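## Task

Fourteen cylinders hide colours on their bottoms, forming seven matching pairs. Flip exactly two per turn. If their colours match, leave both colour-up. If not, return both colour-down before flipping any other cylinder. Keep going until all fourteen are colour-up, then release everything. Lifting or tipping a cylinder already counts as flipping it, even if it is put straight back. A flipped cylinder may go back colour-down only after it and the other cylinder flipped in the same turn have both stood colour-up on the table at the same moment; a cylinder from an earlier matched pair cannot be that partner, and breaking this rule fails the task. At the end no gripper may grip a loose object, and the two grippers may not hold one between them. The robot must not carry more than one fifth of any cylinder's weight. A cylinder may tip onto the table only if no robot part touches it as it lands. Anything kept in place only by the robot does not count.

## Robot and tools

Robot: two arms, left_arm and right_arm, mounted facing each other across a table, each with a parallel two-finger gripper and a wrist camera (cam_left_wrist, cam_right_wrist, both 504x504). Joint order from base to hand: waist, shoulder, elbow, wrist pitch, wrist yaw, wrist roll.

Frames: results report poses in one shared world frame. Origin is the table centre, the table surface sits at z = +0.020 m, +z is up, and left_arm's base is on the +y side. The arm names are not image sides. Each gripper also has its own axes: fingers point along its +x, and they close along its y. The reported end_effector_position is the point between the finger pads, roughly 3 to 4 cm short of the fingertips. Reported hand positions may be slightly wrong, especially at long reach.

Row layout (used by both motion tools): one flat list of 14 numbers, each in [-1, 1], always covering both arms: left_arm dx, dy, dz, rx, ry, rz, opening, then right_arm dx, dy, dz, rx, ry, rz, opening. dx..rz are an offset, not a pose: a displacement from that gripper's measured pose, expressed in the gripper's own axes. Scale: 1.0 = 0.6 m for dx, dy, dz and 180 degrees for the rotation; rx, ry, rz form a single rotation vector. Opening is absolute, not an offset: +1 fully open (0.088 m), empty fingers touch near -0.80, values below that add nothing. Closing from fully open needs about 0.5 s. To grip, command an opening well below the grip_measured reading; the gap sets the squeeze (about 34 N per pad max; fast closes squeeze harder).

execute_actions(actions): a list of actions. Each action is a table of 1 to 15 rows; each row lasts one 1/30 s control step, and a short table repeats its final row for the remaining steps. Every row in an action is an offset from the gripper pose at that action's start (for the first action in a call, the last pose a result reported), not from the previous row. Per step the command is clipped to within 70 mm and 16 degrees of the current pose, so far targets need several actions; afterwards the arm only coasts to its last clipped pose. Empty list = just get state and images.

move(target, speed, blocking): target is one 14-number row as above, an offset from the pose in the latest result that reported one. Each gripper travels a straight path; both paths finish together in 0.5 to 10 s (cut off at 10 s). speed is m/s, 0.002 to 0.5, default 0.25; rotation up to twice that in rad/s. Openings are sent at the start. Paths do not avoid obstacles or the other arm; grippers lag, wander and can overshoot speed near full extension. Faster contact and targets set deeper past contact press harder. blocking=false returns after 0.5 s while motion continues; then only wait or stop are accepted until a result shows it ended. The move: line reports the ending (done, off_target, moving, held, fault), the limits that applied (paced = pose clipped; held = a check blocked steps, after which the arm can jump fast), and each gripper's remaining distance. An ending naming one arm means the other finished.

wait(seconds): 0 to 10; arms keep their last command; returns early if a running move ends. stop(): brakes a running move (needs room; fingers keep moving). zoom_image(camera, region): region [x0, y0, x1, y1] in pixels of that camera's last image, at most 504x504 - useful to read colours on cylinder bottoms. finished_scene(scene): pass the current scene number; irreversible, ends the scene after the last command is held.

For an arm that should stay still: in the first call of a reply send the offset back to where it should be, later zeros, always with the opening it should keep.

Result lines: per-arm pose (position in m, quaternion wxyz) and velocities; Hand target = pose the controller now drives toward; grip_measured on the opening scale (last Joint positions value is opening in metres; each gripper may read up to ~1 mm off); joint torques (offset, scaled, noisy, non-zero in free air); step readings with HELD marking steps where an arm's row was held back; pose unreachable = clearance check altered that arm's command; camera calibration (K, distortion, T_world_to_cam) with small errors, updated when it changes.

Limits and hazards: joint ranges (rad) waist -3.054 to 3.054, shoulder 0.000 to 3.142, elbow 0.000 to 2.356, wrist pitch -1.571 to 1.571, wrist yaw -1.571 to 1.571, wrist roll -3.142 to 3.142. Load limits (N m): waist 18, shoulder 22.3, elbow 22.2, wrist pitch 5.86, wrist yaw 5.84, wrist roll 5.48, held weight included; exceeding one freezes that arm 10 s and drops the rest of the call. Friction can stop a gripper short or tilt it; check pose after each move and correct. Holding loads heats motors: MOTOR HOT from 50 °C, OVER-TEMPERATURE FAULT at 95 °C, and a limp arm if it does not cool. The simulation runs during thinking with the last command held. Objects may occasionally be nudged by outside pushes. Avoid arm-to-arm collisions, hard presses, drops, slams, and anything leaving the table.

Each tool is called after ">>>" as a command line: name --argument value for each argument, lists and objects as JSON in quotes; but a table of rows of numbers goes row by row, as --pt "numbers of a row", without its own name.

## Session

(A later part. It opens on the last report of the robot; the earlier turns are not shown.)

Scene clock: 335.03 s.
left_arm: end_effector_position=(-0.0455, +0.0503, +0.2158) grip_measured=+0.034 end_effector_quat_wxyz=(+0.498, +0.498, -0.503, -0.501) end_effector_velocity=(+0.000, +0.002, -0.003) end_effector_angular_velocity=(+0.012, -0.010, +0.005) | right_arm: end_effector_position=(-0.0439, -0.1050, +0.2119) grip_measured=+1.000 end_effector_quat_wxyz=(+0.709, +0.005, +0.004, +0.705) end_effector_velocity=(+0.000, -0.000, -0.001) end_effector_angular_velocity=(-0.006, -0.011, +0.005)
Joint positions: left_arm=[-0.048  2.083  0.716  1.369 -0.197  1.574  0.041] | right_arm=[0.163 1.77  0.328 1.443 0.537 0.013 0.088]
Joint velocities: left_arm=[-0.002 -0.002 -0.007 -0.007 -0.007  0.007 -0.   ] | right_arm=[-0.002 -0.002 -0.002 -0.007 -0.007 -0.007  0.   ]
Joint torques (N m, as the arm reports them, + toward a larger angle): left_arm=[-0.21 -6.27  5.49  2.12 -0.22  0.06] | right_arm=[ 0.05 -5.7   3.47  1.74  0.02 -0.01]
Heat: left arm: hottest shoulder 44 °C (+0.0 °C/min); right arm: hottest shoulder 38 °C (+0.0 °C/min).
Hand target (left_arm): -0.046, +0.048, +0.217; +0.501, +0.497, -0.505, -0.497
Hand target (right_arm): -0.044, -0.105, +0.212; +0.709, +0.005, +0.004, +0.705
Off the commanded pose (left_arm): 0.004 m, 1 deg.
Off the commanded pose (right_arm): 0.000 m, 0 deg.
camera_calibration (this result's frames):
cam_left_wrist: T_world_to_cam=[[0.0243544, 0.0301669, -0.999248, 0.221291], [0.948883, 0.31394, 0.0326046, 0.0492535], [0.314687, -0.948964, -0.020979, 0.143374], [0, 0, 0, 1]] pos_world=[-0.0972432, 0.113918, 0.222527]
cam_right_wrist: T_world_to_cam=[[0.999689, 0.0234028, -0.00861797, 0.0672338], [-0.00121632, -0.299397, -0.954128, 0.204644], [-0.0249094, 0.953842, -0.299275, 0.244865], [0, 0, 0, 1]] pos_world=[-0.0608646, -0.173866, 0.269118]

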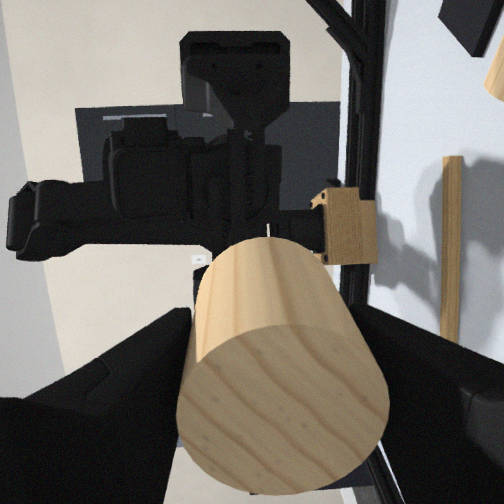

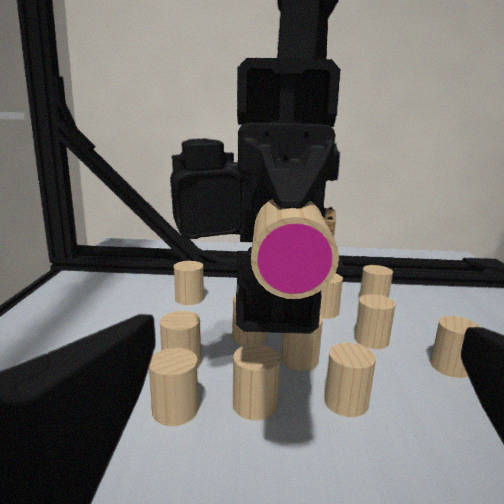

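>>> move --target '[0,0,0,0,0,0,-0.4, 0.17,0,0.001,0,0,0,1]' --speed 0.15

>>> move --target '[0,0,0,0,0,0,-0.4, 0,0,0,0,0,0,-0.4]'

Scene clock: 337.50 s.
left_arm: end_effector_position=(-0.0455, +0.0503, +0.2158) grip_measured=+0.033 end_effector_quat_wxyz=(+0.498, +0.498, -0.503, -0.501) end_effector_velocity=(-0.000, -0.000, +0.000) end_effector_angular_velocity=(+0.002, +0.007, +0.005) | right_arm: end_effector_position=(-0.0434, -0.0060, +0.2161) grip_measured=+1.000 end_effector_quat_wxyz=(+0.709, +0.009, +0.003, +0.705) end_effector_velocity=(-0.001, +0.003, +0.002) end_effector_angular_velocity=(+0.002, -0.021, +0.005)
Joint positions: left_arm=[-0.048  2.083  0.716  1.369 -0.197  1.574  0.041] | right_arm=[0.004 1.973 0.699 1.283 0.379 0.013 0.088]
Joint velocities: left_arm=[-0.002 -0.002  0.002 -0.007 -0.007 -0.007 -0.   ] | right_arm=[-0.002  0.002  0.012 -0.007 -0.007 -0.022  0.   ]
Joint torques (N m, as the arm reports them, + toward a larger angle): left_arm=[-0.02 -6.95  4.43  1.76  0.   -0.05] | right_arm=[-0.33 -6.49  5.67  1.66 -0.12 -0.02]
Heat: left arm: hottest shoulder 44 °C (+0.0 °C/min); right arm: hottest shoulder 38 °C (-1.0 °C/min).
Hand target (left_arm): -0.045, +0.050, +0.216; +0.498, +0.498, -0.503, -0.501
Hand target (right_arm): -0.044, -0.003, +0.213; +0.709, +0.005, +0.004, +0.705
Off the commanded pose (left_arm): 0.000 m, 0 deg.
Off the commanded pose (right_arm): 0.005 m, 0 deg.
move: done
camera_calibration (this result's frames):
cam_left_wrist: T_world_to_cam=[[0.0243544, 0.0301669, -0.999248, 0.221291], [0.948883, 0.31394, 0.0326046, 0.0492535], [0.314687, -0.948964, -0.020979, 0.143374], [0, 0, 0, 1]] pos_world=[-0.0972432, 0.113918, 0.222527]
cam_right_wrist: T_world_to_cam=[[0.999672, 0.0230913, -0.0110645, 0.0650065], [-0.00382674, -0.292533, -0.956248, 0.238634], [-0.0253178, 0.955977, -0.292348, 0.150246], [0, 0, 0, 1]] pos_world=[-0.0602681, -0.075325, 0.272837]

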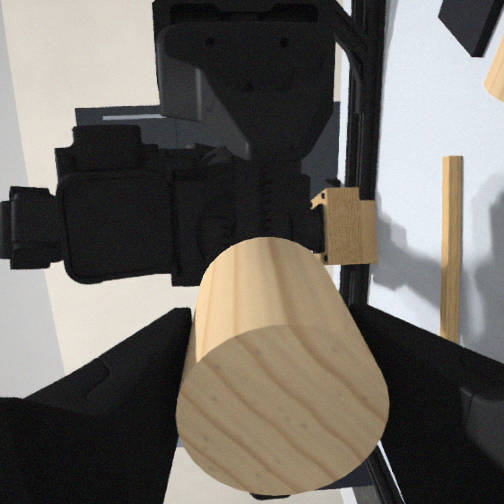

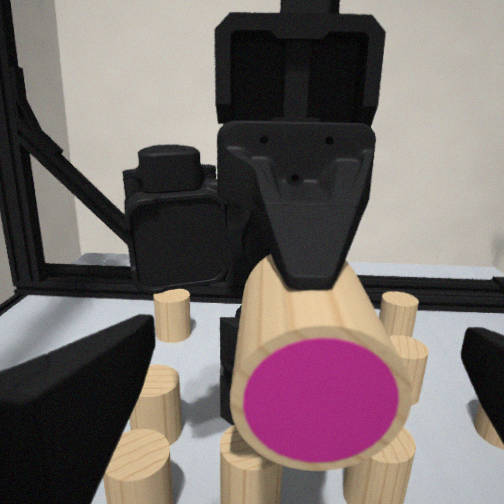

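Scene clock: 338.00 s.
left_arm: end_effector_position=(-0.0455, +0.0503, +0.2158) grip_measured=+0.033 end_effector_quat_wxyz=(+0.498, +0.498, -0.503, -0.501) end_effector_velocity=(-0.002, -0.000, +0.007) end_effector_angular_velocity=(-0.026, -0.002, -0.010) | right_arm: end_effector_position=(-0.0434, -0.0060, +0.2161) grip_measured=+0.025 end_effector_quat_wxyz=(+0.709, +0.009, +0.003, +0.705) end_effector_velocity=(+0.001, -0.001, -0.002) end_effector_angular_velocity=(-0.002, +0.006, +0.005)
Joint positions: left_arm=[-0.048  2.083  0.716  1.369 -0.197  1.574  0.041] | right_arm=[0.004 1.974 0.699 1.283 0.379 0.013 0.04 ]
Joint velocities: left_arm=[-0.002 -0.002  0.002  0.022  0.007  0.007 -0.   ] | right_arm=[-0.002  0.002 -0.007  0.007 -0.007  0.007 -0.   ]
Joint torques (N m, as the arm reports them, + toward a larger angle): left_arm=[-0.15 -6.97  4.47  1.73 -0.01 -0.03] | right_arm=[ 0.04 -8.15  4.38  1.81 -0.01  0.  ]
Heat: left arm: hottest shoulder 44 °C (+0.0 °C/min); right arm: hottest shoulder 38 °C (-1.0 °C/min).
Hand target (left_arm): -0.045, +0.050, +0.216; +0.498, +0.498, -0.503, -0.501
Hand target (right_arm): -0.043, -0.006, +0.216; +0.709, +0.009, +0.003, +0.705
Off the commanded pose (left_arm): 0.000 m, 0 deg.
Off the commanded pose (right_arm): 0.000 m, 0 deg.
move: done
camera_calibration (this result's frames):
cam_left_wrist: T_world_to_cam=[[0.0243544, 0.0301669, -0.999248, 0.221291], [0.948883, 0.31394, 0.0326046, 0.0492535], [0.314687, -0.948964, -0.020979, 0.143374], [0, 0, 0, 1]] pos_world=[-0.0972432, 0.113918, 0.222527]
cam_right_wrist: T_world_to_cam=[[0.999672, 0.0230913, -0.0110645, 0.0650378], [-0.00382674, -0.292533, -0.956248, 0.238621], [-0.0253178, 0.955977, -0.292348, 0.150152], [0, 0, 0, 1]] pos_world=[-0.0603018, -0.0752387, 0.272797]

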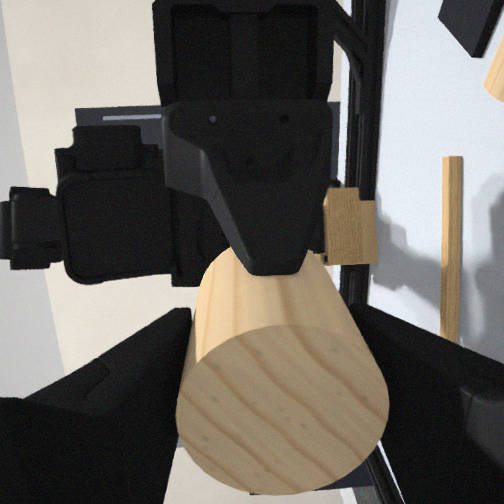

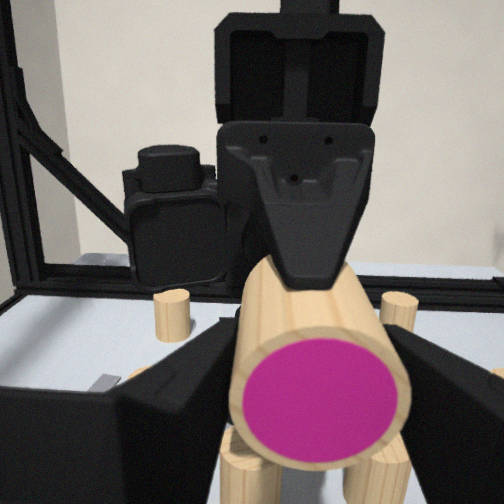

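>>> move --target '[0,0,0,0,0,0,1, 0,0,0,0,0,0,-0.4]'

>>> move --target '[0,0,0,0,0,0,1, -0.14,0,0,0,0,0,-0.4]'

>>> move --target '[-0.228,-0.093,-0.319,0,0,-0.5,0.55, -0.082,-0.022,-0.09,0,0.504,0,-0.4]' --speed 0.35

Scene clock: 341.23 s.
left_arm: end_effector_position=(-0.0457, +0.0503, +0.2156) grip_measured=+1.000 end_effector_quat_wxyz=(+0.498, +0.498, -0.503, -0.501) end_effector_velocity=(+0.002, -0.001, +0.000) end_effector_angular_velocity=(+0.002, +0.007, +0.010) | right_arm: end_effector_position=(-0.0434, -0.0060, +0.2162) grip_measured=+0.025 end_effector_quat_wxyz=(+0.709, +0.009, +0.003, +0.705) end_effector_velocity=(+0.000, -0.000, -0.006) end_effector_angular_velocity=(-0.025, -0.032, +0.005)
Joint positions: left_arm=[-0.048  2.084  0.716  1.369 -0.197  1.574  0.088] | right_arm=[0.004 1.973 0.699 1.283 0.379 0.013 0.04 ]
Joint velocities: left_arm=[ 0.002 -0.002  0.002 -0.007 -0.007 -0.007  0.   ] | right_arm=[-0.002  0.002 -0.002 -0.022 -0.007 -0.022 -0.   ]
Joint torques (N m, as the arm reports them, + toward a larger angle): left_arm=[-0.09 -6.96  4.4   1.72  0.01 -0.07] | right_arm=[ 0.02 -8.17  4.36  1.81  0.01  0.  ]
Heat: left arm: hottest shoulder 44 °C (+0.0 °C/min); right arm: hottest shoulder 38 °C (-2.0 °C/min).
Hand target (left_arm): -0.046, +0.050, +0.216; +0.498, +0.498, -0.503, -0.501
Hand target (right_arm): -0.043, -0.006, +0.216; +0.709, +0.009, +0.003, +0.705
Off the commanded pose (left_arm): 0.000 m, 0 deg.
Off the commanded pose (right_arm): 0.000 m, 0 deg.
move: done
camera_calibration (this result's frames):
cam_left_wrist: T_world_to_cam=[[0.0244435, 0.0305308, -0.999235, 0.221105], [0.949, 0.313565, 0.0327954, 0.0494045], [0.314327, -0.949076, -0.0213091, 0.14351], [0, 0, 0, 1]] pos_world=[-0.0973986, 0.11396, 0.222374]
cam_right_wrist: T_world_to_cam=[[0.999671, 0.0230953, -0.0111951, 0.0650642], [-0.00395951, -0.292193, -0.956351, 0.238797], [-0.0253583, 0.956081, -0.292005, 0.150135], [0, 0, 0, 1]] pos_world=[-0.0602901, -0.0752688, 0.272943]

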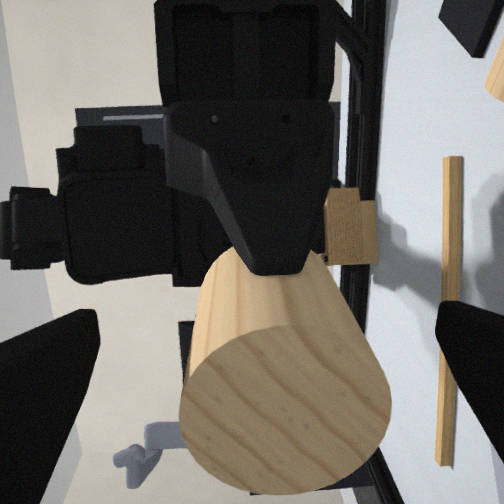

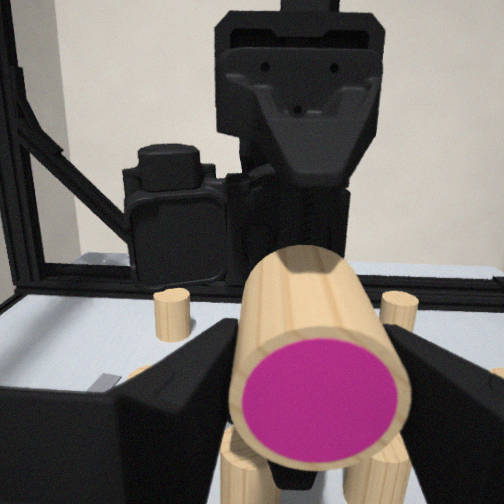

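Scene clock: 342.17 s.
left_arm: end_effector_position=(-0.0457, +0.0503, +0.2156) grip_measured=+1.000 end_effector_quat_wxyz=(+0.498, +0.498, -0.503, -0.501) end_effector_velocity=(-0.002, +0.001, -0.003) end_effector_angular_velocity=(+0.012, +0.005, -0.010) | right_arm: end_effector_position=(-0.0444, -0.0873, +0.2137) grip_measured=+0.025 end_effector_quat_wxyz=(+0.709, +0.006, +0.004, +0.705) end_effector_velocity=(+0.003, -0.002, -0.002) end_effector_angular_velocity=(-0.011, -0.013, -0.010)
Joint positions: left_arm=[-0.048  2.084  0.716  1.369 -0.197  1.574  0.088] | right_arm=[0.128 1.802 0.391 1.414 0.501 0.013 0.04 ]
Joint velocities: left_arm=[-0.002  0.002 -0.002 -0.007  0.007 -0.007  0.   ] | right_arm=[-0.002 -0.007 -0.012 -0.007  0.007 -0.007 -0.   ]
Joint torques (N m, as the arm reports them, + toward a larger angle): left_arm=[ 0.01 -6.78  4.43  1.7  -0.01 -0.03] | right_arm=[ 0.36 -7.21  2.61  2.05  0.14  0.  ]
Heat: left arm: hottest shoulder 44 °C (+0.0 °C/min); right arm: hottest shoulder 38 °C (-2.0 °C/min).
Hand target (left_arm): -0.046, +0.050, +0.216; +0.498, +0.498, -0.503, -0.501
Hand target (right_arm): -0.044, -0.090, +0.216; +0.709, +0.009, +0.003, +0.705
Off the commanded pose (left_arm): 0.000 m, 0 deg.
Off the commanded pose (right_arm): 0.003 m, 0 deg.
move: done
camera_calibration (this result's frames):
cam_left_wrist: T_world_to_cam=[[0.0244435, 0.0305308, -0.999235, 0.221105], [0.949, 0.313565, 0.0327954, 0.0494045], [0.314327, -0.949076, -0.0213091, 0.14351], [0, 0, 0, 1]] pos_world=[-0.0973986, 0.11396, 0.222374]
cam_right_wrist: T_world_to_cam=[[0.999669, 0.0238059, -0.00979707, 0.0676535], [-0.00228172, -0.297137, -0.954832, 0.211896], [-0.0256417, 0.954538, -0.296984, 0.228011], [0, 0, 0, 1]] pos_world=[-0.061301, -0.156293, 0.270703]

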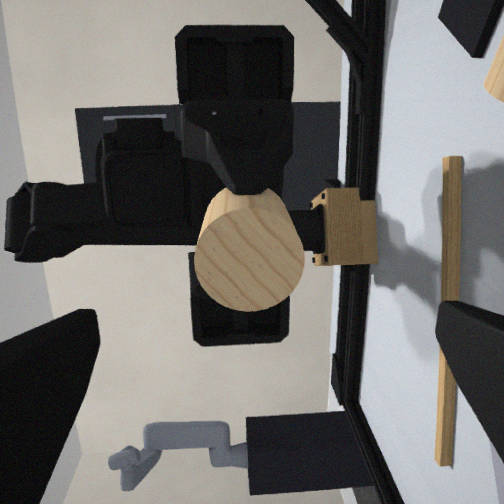

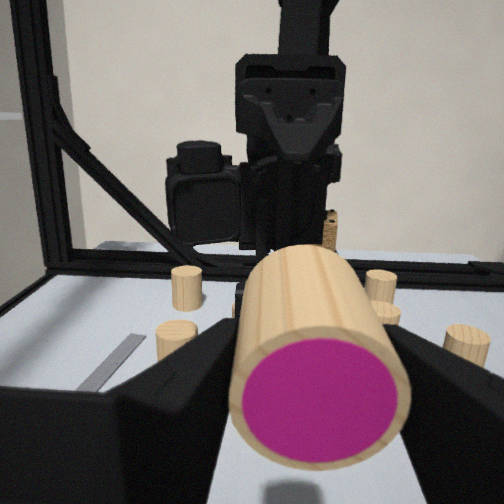

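Scene clock: 344.93 s.
left_arm: end_effector_position=(+0.1441, +0.1864, +0.1607) grip_measured=+0.550 end_effector_quat_wxyz=(+0.003, +0.707, -0.003, -0.708) end_effector_velocity=(+0.001, +0.004, +0.002) end_effector_angular_velocity=(+0.033, -0.012, -0.024) | right_arm: end_effector_position=(-0.0317, -0.1383, +0.1599) grip_measured=+0.025 end_effector_quat_wxyz=(+0.503, -0.496, +0.505, +0.496) end_effector_velocity=(+0.001, -0.004, +0.002) end_effector_angular_velocity=(-0.028, -0.001, -0.010)
Joint positions: left_arm=[ 0.51   1.935  1.369 -0.996  0.004  1.924  0.066] | right_arm=[-0.053  1.837  1.337 -1.073 -0.003  0.332  0.04 ]
Joint velocities: left_arm=[-0.002  0.007  0.017 -0.037 -0.022  0.022  0.   ] | right_arm=[-0.002  0.002  0.012 -0.037 -0.007  0.007 -0.   ]
Joint torques (N m, as the arm reports them, + toward a larger angle): left_arm=[ 0.08 -6.18  6.69 -0.01 -0.14  0.12] | right_arm=[-0.28 -6.75  6.94 -0.07 -0.1  -0.23]
Heat: left arm: hottest shoulder 44 °C (+0.0 °C/min); right arm: hottest shoulder 38 °C (-1.0 °C/min).
Hand target (left_arm): +0.147, +0.185, +0.160; +0.001, +0.709, -0.002, -0.706
Hand target (right_arm): -0.032, -0.136, +0.159; +0.500, -0.498, +0.506, +0.496
Off the commanded pose (left_arm): 0.003 m, 1 deg.
Off the commanded pose (right_arm): 0.002 m, 1 deg.
move: done
camera_calibration (this result's frames):
cam_left_wrist: T_world_to_cam=[[0.0211752, 0.999503, 0.0233625, -0.187042], [0.946918, -0.0275477, 0.320292, -0.153826], [0.320776, 0.0153401, -0.947031, 0.17995], [0, 0, 0, 1]] pos_world=[0.0918978, 0.179951, 0.224058]
cam_right_wrist: T_world_to_cam=[[0.999439, -0.0109802, -0.0316399, 0.0542662], [-0.000884573, -0.953053, 0.302803, -0.146337], [-0.0334794, -0.302606, -0.952528, 0.19181], [0, 0, 0, 1]] pos_world=[-0.0479435, -0.0808284, 0.228732]

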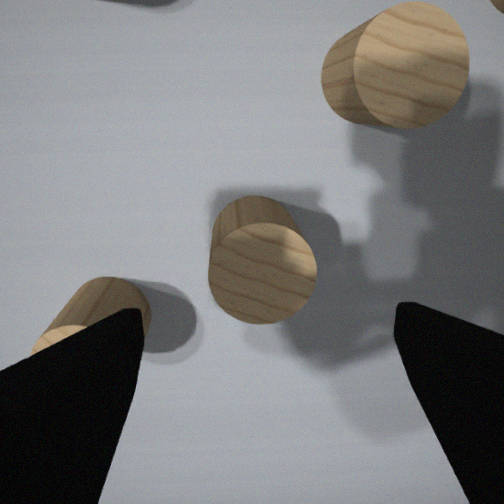

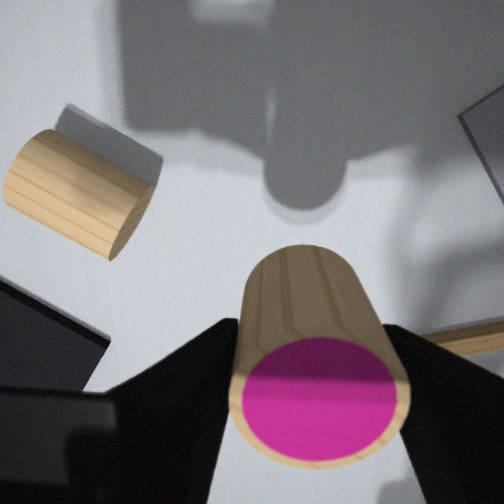

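>>> move --target '[0.141,-0.004,-0.007,0,0,0,0.55, 0.139,0,0.003,0,0,0,-0.4]' --speed 0.08

>>> move --target '[0,0,0,0,0,0,-0.4, 0,0,0,0,0,0,0.6]'

>>> move --target '[-0.14,0,0,0,0,0,-0.4, -0.13,0,0,0,0,0,0.6]'

Scene clock: 351.03 s.
left_arm: end_effector_position=(+0.1484, +0.1866, +0.0799) grip_measured=+0.550 end_effector_quat_wxyz=(+0.007, +0.708, -0.005, -0.706) end_effector_velocity=(-0.001, +0.002, +0.000) end_effector_angular_velocity=(+0.009, -0.004, +0.005) | right_arm: end_effector_position=(-0.0331, -0.1339, +0.0853) grip_measured=+0.025 end_effector_quat_wxyz=(+0.505, -0.490, +0.503, +0.502) end_effector_velocity=(-0.001, -0.004, -0.001) end_effector_angular_velocity=(-0.018, +0.017, +0.005)
Joint positions: left_arm=[ 0.522  2.073  1.214 -0.695  0.004  1.934  0.066] | right_arm=[-0.053  1.951  1.169 -0.774 -0.004  0.331  0.04 ]
Joint velocities: left_arm=[-0.002 -0.002 -0.002 -0.007 -0.007 -0.007 -0.   ] | right_arm=[-0.002 -0.002 -0.007 -0.007 -0.022 -0.007 -0.   ]
Joint torques (N m, as the arm reports them, + toward a larger angle): left_arm=[ 0.17 -6.52  4.49  0.43  0.07  0.09] | right_arm=[ 0.   -6.58  3.52  1.18  0.03 -0.02]
Heat: left arm: hottest shoulder 44 °C (+0.0 °C/min); right arm: hottest shoulder 38 °C (-1.0 °C/min).
Hand target (left_arm): +0.148, +0.189, +0.076; +0.003, +0.707, -0.003, -0.708
Hand target (right_arm): -0.032, -0.137, +0.077; +0.503, -0.496, +0.505, +0.496
Off the commanded pose (left_arm): 0.004 m, 1 deg.
Off the commanded pose (right_arm): 0.009 m, 1 deg.
move: off_target (right_arm)
camera_calibration (this result's frames):
cam_left_wrist: T_world_to_cam=[[0.0199565, 0.999683, 0.0153664, -0.184636], [0.945796, -0.0238593, 0.323884, -0.132863], [0.324147, 0.00806987, -0.945972, 0.102813], [0, 0, 0, 1]] pos_world=[0.0960195, 0.180578, 0.143127]
cam_right_wrist: T_world_to_cam=[[0.999229, -0.010416, -0.0378579, 0.0539623], [0.000905937, -0.9578, 0.287435, -0.118828], [-0.0392542, -0.287248, -0.957052, 0.124208], [0, 0, 0, 1]] pos_world=[-0.0489374, -0.0775726, 0.155071]

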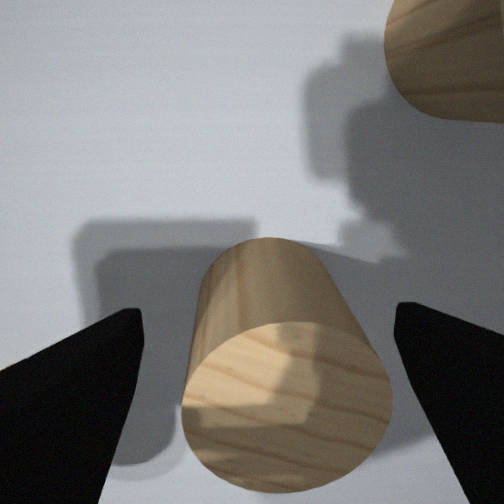

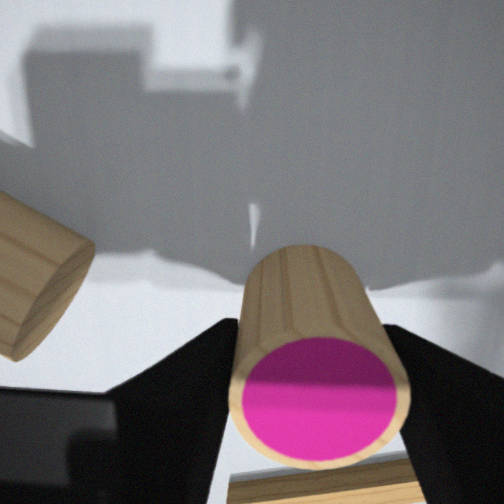

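Scene clock: 351.70 s.
left_arm: end_effector_position=(+0.1484, +0.1868, +0.0799) grip_measured=+0.034 end_effector_quat_wxyz=(+0.006, +0.708, -0.005, -0.706) end_effector_velocity=(+0.000, +0.004, -0.001) end_effector_angular_velocity=(+0.014, -0.002, +0.010) | right_arm: end_effector_position=(-0.0332, -0.1335, +0.0853) grip_measured=+0.598 end_effector_quat_wxyz=(+0.505, -0.490, +0.502, +0.502) end_effector_velocity=(+0.003, -0.001, +0.000) end_effector_angular_velocity=(-0.005, -0.009, -0.010)
Joint positions: left_arm=[ 0.522  2.073  1.214 -0.695  0.003  1.934  0.041] | right_arm=[-0.053  1.951  1.169 -0.772 -0.004  0.331  0.068]
Joint velocities: left_arm=[ 0.002 -0.002 -0.007 -0.007 -0.007 -0.007 -0.001] | right_arm=[-0.002 -0.002 -0.002 -0.007  0.007  0.007  0.001]
Joint torques (N m, as the arm reports them, + toward a larger angle): left_arm=[-0.04 -7.35  4.94  0.26  0.05 -0.01] | right_arm=[ 0.07 -8.45  4.88 -0.01  0.02 -0.02]
Heat: left arm: hottest shoulder 44 °C (+0.0 °C/min); right arm: hottest shoulder 38 °C (-1.0 °C/min).
Hand target (left_arm): +0.148, +0.187, +0.080; +0.006, +0.708, -0.005, -0.706
Hand target (right_arm): -0.033, -0.134, +0.085; +0.505, -0.490, +0.503, +0.502
Off the commanded pose (left_arm): 0.000 m, 0 deg.
Off the commanded pose (right_arm): 0.000 m, 0 deg.
move: done
camera_calibration (this result's frames):
cam_left_wrist: T_world_to_cam=[[0.019949, 0.999669, 0.0162166, -0.184876], [0.945769, -0.0241284, 0.323943, -0.132803], [0.324227, 0.00887486, -0.945938, 0.102646], [0, 0, 0, 1]] pos_world=[0.0960085, 0.1807, 0.143115]
cam_right_wrist: T_world_to_cam=[[0.999206, -0.0103468, -0.0384677, 0.0541561], [0.00107544, -0.958319, 0.285697, -0.118366], [-0.0398204, -0.285512, -0.957547, 0.124578], [0, 0, 0, 1]] pos_world=[-0.0490251, -0.0773036, 0.15519]

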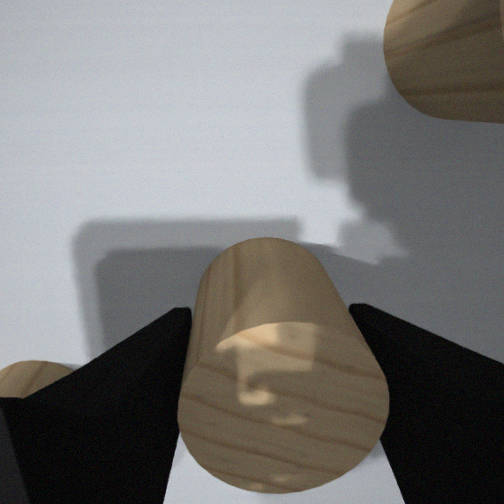

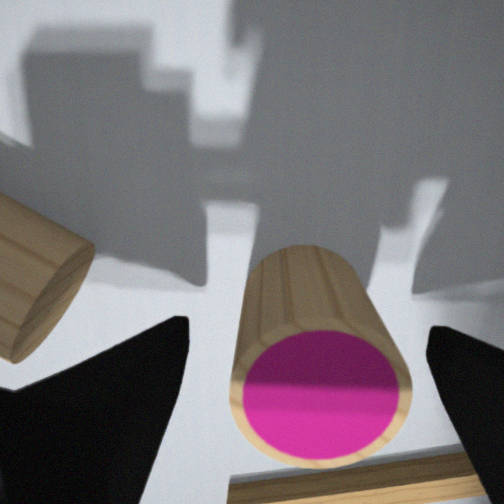

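Scene clock: 352.60 s.
left_arm: end_effector_position=(+0.1470, +0.1905, +0.1575) grip_measured=+0.034 end_effector_quat_wxyz=(+0.000, +0.706, +0.001, -0.708) end_effector_velocity=(+0.000, +0.004, +0.001) end_effector_angular_velocity=(+0.019, -0.001, -0.005) | right_arm: end_effector_position=(-0.0320, -0.1372, +0.1585) grip_measured=+0.600 end_effector_quat_wxyz=(+0.503, -0.494, +0.505, +0.498) end_effector_velocity=(-0.002, -0.003, +0.003) end_effector_angular_velocity=(-0.018, +0.017, +0.005)
Joint positions: left_arm=[ 0.522  1.937  1.358 -0.993  0.003  1.934  0.041] | right_arm=[-0.053  1.838  1.333 -1.062 -0.004  0.331  0.068]
Joint velocities: left_arm=[ 0.002 -0.002  0.002 -0.022 -0.007  0.007 -0.   ] | right_arm=[-0.002 -0.002  0.007 -0.022 -0.022 -0.007 -0.   ]
Joint torques (N m, as the arm reports them, + toward a larger angle): left_arm=[-0.15 -8.12  6.8  -0.05  0.03 -0.02] | right_arm=[-0.08 -8.75  6.9  -0.13  0.02 -0.05]
Heat: left arm: hottest shoulder 44 °C (+0.0 °C/min); right arm: hottest shoulder 38 °C (-1.0 °C/min).
Hand target (left_arm): +0.148, +0.188, +0.164; +0.006, +0.708, -0.005, -0.706
Hand target (right_arm): -0.032, -0.135, +0.163; +0.505, -0.490, +0.502, +0.502
Off the commanded pose (left_arm): 0.007 m, 1 deg.
Off the commanded pose (right_arm): 0.005 m, 1 deg.
move: done
camera_calibration (this result's frames):
cam_left_wrist: T_world_to_cam=[[0.0201015, 0.99927, 0.0324746, -0.192311], [0.947778, -0.0293863, 0.317573, -0.15479], [0.318296, 0.0243951, -0.947678, 0.174622], [0, 0, 0, 1]] pos_world=[0.094991, 0.183362, 0.220887]
cam_right_wrist: T_world_to_cam=[[0.999361, -0.0108204, -0.0340738, 0.0549711], [-0.00016789, -0.954508, 0.298187, -0.144357], [-0.0357502, -0.29799, -0.953899, 0.191583], [0, 0, 0, 1]] pos_world=[-0.0481111, -0.0801056, 0.227669]

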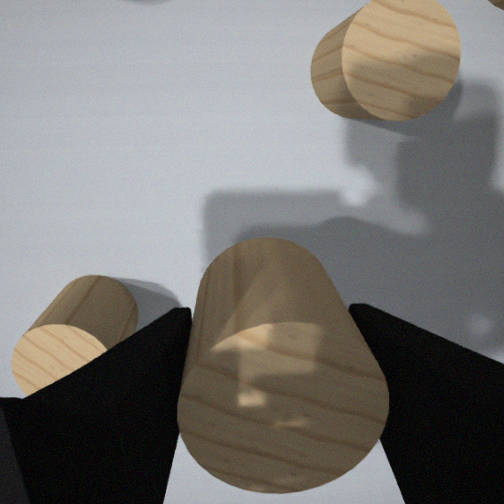

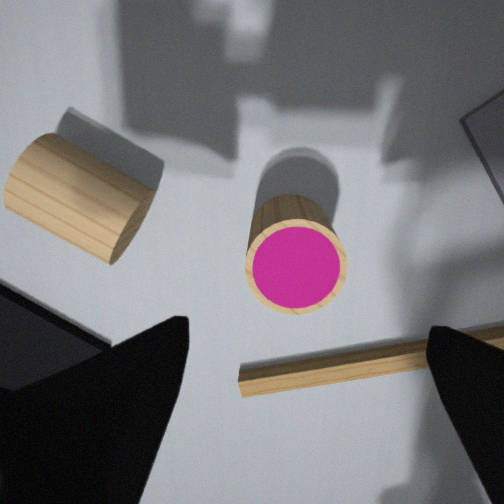

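Station: dx −.099, dy .239, dz .32.

>>> move --target '[-0.099,0.239,0.32,0,0,0.505,-0.4, -0.089,0.021,0.05,0,-0.495,0,1]' --speed 0.35

Scene clock: 356.83 s.
left_arm: end_effector_position=(-0.0443, +0.0502, +0.2163) grip_measured=+0.033 end_effector_quat_wxyz=(+0.501, +0.495, -0.502, -0.503) end_effector_velocity=(-0.002, +0.001, -0.003) end_effector_angular_velocity=(+0.003, +0.022, -0.000) | right_arm: end_effector_position=(-0.0445, -0.1058, +0.2190) grip_measured=+1.000 end_effector_quat_wxyz=(+0.710, +0.011, +0.011, +0.704) end_effector_velocity=(-0.000, +0.000, +0.001) end_effector_angular_velocity=(+0.015, -0.013, +0.005)
Joint positions: left_arm=[-0.043  2.084  0.715  1.373 -0.19   1.565  0.041] | right_arm=[0.167 1.723 0.332 1.391 0.543 0.032 0.088]
Joint velocities: left_arm=[-0.007  0.007 -0.002  0.007 -0.007 -0.022 -0.   ] | right_arm=[-0.002  0.017 -0.002  0.037 -0.007 -0.022  0.   ]
Joint torques (N m, as the arm reports them, + toward a larger angle): left_arm=[-0.21 -6.3   5.44  2.13 -0.2   0.06] | right_arm=[ 0.26 -4.57  2.42  1.86  0.11 -0.16]
Heat: left arm: hottest shoulder 44 °C (+1.0 °C/min); right arm: hottest shoulder 38 °C (-1.0 °C/min).
Hand target (left_arm): -0.045, +0.048, +0.218; +0.503, +0.494, -0.504, -0.499
Hand target (right_arm): -0.044, -0.108, +0.213; +0.710, +0.000, +0.011, +0.704
Off the commanded pose (left_arm): 0.004 m, 1 deg.
Off the commanded pose (right_arm): 0.007 m, 2 deg.
move: done
camera_calibration (this result's frames):
cam_left_wrist: T_world_to_cam=[[0.0150516, 0.0272117, -0.999516, 0.221545], [0.949749, 0.312181, 0.0228012, 0.0503777], [0.312651, -0.949633, -0.0211455, 0.142865], [0, 0, 0, 1]] pos_world=[-0.0958475, 0.113914, 0.22331]
cam_right_wrist: T_world_to_cam=[[0.999406, 0.0214991, -0.0269308, 0.0717021], [-0.0192502, -0.299889, -0.95378, 0.210171], [-0.0285817, 0.953732, -0.299297, 0.247502], [0, 0, 0, 1]] pos_world=[-0.0605397, -0.174564, 0.276464]

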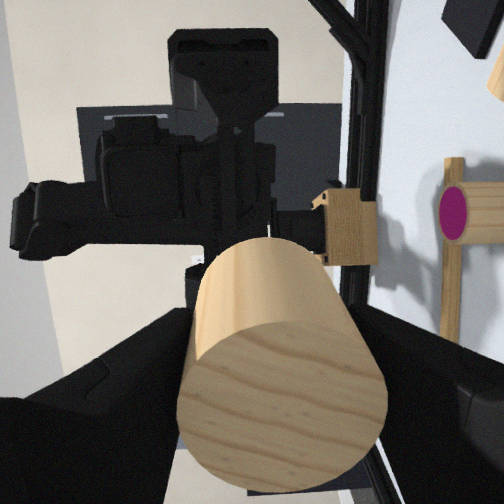

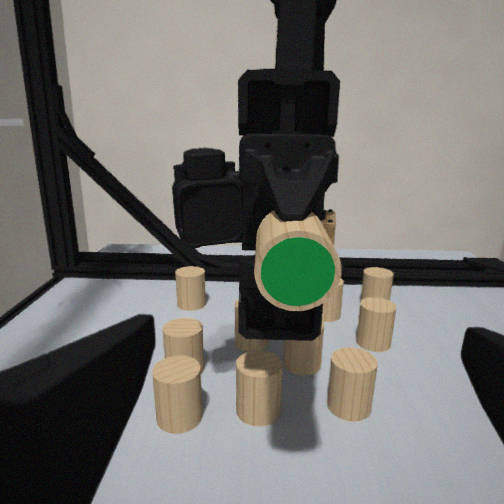

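M=GREEN. Mismatch.

>>> move --target '[0,0,0,0,0,0,-0.4, 0.173,-0.002,-0.009,-0.008,0,0,1]' --speed 0.15

>>> move --target '[0,0,0,0,0,0,-0.4, 0,0,0,0,0,0,-0.4]'

Scene clock: 359.07 s.
left_arm: end_effector_position=(-0.0444, +0.0501, +0.2161) grip_measured=+0.032 end_effector_quat_wxyz=(+0.501, +0.495, -0.502, -0.503) end_effector_velocity=(-0.002, +0.001, +0.001) end_effector_angular_velocity=(+0.002, +0.007, -0.000) | right_arm: end_effector_position=(-0.0426, -0.0050, +0.2170) grip_measured=+1.000 end_effector_quat_wxyz=(+0.710, +0.008, +0.003, +0.704) end_effector_velocity=(+0.002, +0.002, -0.000) end_effector_angular_velocity=(-0.002, -0.008, -0.000)
Joint positions: left_arm=[-0.043  2.085  0.716  1.374 -0.191  1.565  0.041] | right_arm=[0.002 1.971 0.703 1.276 0.378 0.012 0.088]
Joint velocities: left_arm=[-0.007 -0.007 -0.002 -0.007 -0.007 -0.007 -0.   ] | right_arm=[-0.007  0.002  0.007 -0.007 -0.007 -0.007  0.   ]
Joint torques (N m, as the arm reports them, + toward a larger angle): left_arm=[ 0.08 -7.01  4.51  1.69  0.   -0.03] | right_arm=[-0.19 -6.66  5.63  1.6  -0.12 -0.17]
Heat: left arm: hottest shoulder 44 °C (+1.0 °C/min); right arm: hottest shoulder 38 °C (-1.0 °C/min).
Hand target (left_arm): -0.044, +0.050, +0.216; +0.501, +0.495, -0.502, -0.503
Hand target (right_arm): -0.043, -0.002, +0.214; +0.710, +0.002, +0.002, +0.704
Off the commanded pose (left_arm): 0.000 m, 0 deg.
Off the commanded pose (right_arm): 0.005 m, 1 deg.
move: done
camera_calibration (this result's frames):
cam_left_wrist: T_world_to_cam=[[0.0149738, 0.0268384, -0.999528, 0.221417], [0.949751, 0.31219, 0.0226107, 0.0505737], [0.312649, -0.949641, -0.0208151, 0.142775], [0, 0, 0, 1]] pos_world=[-0.0959863, 0.113854, 0.223141]
cam_right_wrist: T_world_to_cam=[[0.999737, 0.0207868, -0.00965662, 0.0638434], [-0.00313806, -0.293211, -0.956043, 0.239818], [-0.0227045, 0.955822, -0.293069, 0.149753], [0, 0, 0, 1]] pos_world=[-0.059674, -0.0741466, 0.27378]

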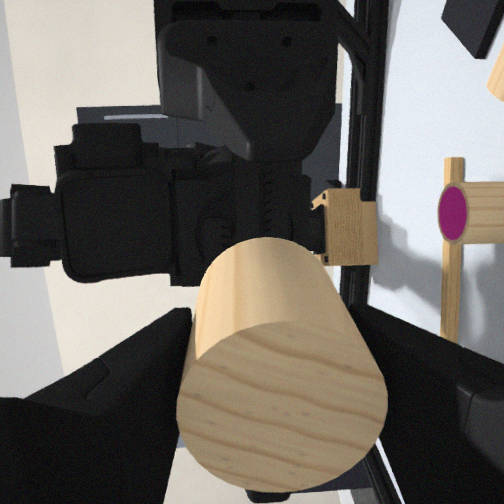

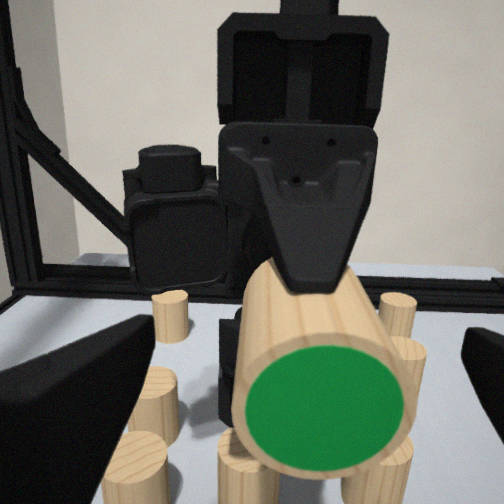

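Scene clock: 359.57 s.
left_arm: end_effector_position=(-0.0446, +0.0501, +0.2160) grip_measured=+0.033 end_effector_quat_wxyz=(+0.500, +0.494, -0.502, -0.503) end_effector_velocity=(+0.000, +0.001, -0.001) end_effector_angular_velocity=(+0.007, +0.006, +0.005) | right_arm: end_effector_position=(-0.0424, -0.0050, +0.2170) grip_measured=+0.026 end_effector_quat_wxyz=(+0.710, +0.008, +0.003, +0.704) end_effector_velocity=(+0.000, -0.000, -0.003) end_effector_angular_velocity=(-0.012, -0.041, +0.005)
Joint positions: left_arm=[-0.043  2.085  0.716  1.374 -0.19   1.565  0.041] | right_arm=[0.002 1.971 0.703 1.276 0.379 0.012 0.04 ]
Joint velocities: left_arm=[-0.002 -0.002 -0.002 -0.007 -0.007 -0.007 -0.   ] | right_arm=[-0.002  0.002 -0.002 -0.007 -0.007 -0.037 -0.   ]
Joint torques (N m, as the arm reports them, + toward a larger angle): left_arm=[ 0.   -6.88  4.42  1.73 -0.03 -0.04] | right_arm=[ 0.04 -8.1   4.35  1.8  -0.02  0.  ]
Heat: left arm: hottest shoulder 44 °C (+1.0 °C/min); right arm: hottest shoulder 38 °C (-1.0 °C/min).
Hand target (left_arm): -0.044, +0.050, +0.216; +0.501, +0.495, -0.502, -0.503
Hand target (right_arm): -0.043, -0.005, +0.217; +0.710, +0.008, +0.003, +0.704
Off the commanded pose (left_arm): 0.000 m, 0 deg.
Off the commanded pose (right_arm): 0.000 m, 0 deg.
move: done
camera_calibration (this result's frames):
cam_left_wrist: T_world_to_cam=[[0.0150865, 0.0271937, -0.999516, 0.221323], [0.950106, 0.311094, 0.0228046, 0.0507676], [0.311564, -0.94999, -0.0211436, 0.142868], [0, 0, 0, 1]] pos_world=[-0.0960861, 0.113911, 0.223079]
cam_right_wrist: T_world_to_cam=[[0.999753, 0.020024, -0.00966237, 0.0637268], [-0.00336721, -0.293211, -0.956042, 0.239808], [-0.0219769, 0.955838, -0.293071, 0.149787], [0, 0, 0, 1]] pos_world=[-0.0596117, -0.0741344, 0.27378]

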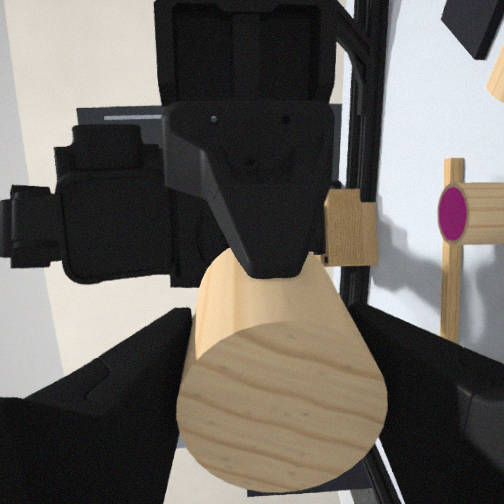

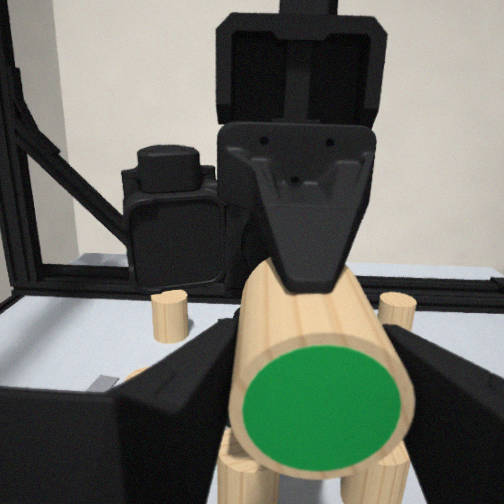

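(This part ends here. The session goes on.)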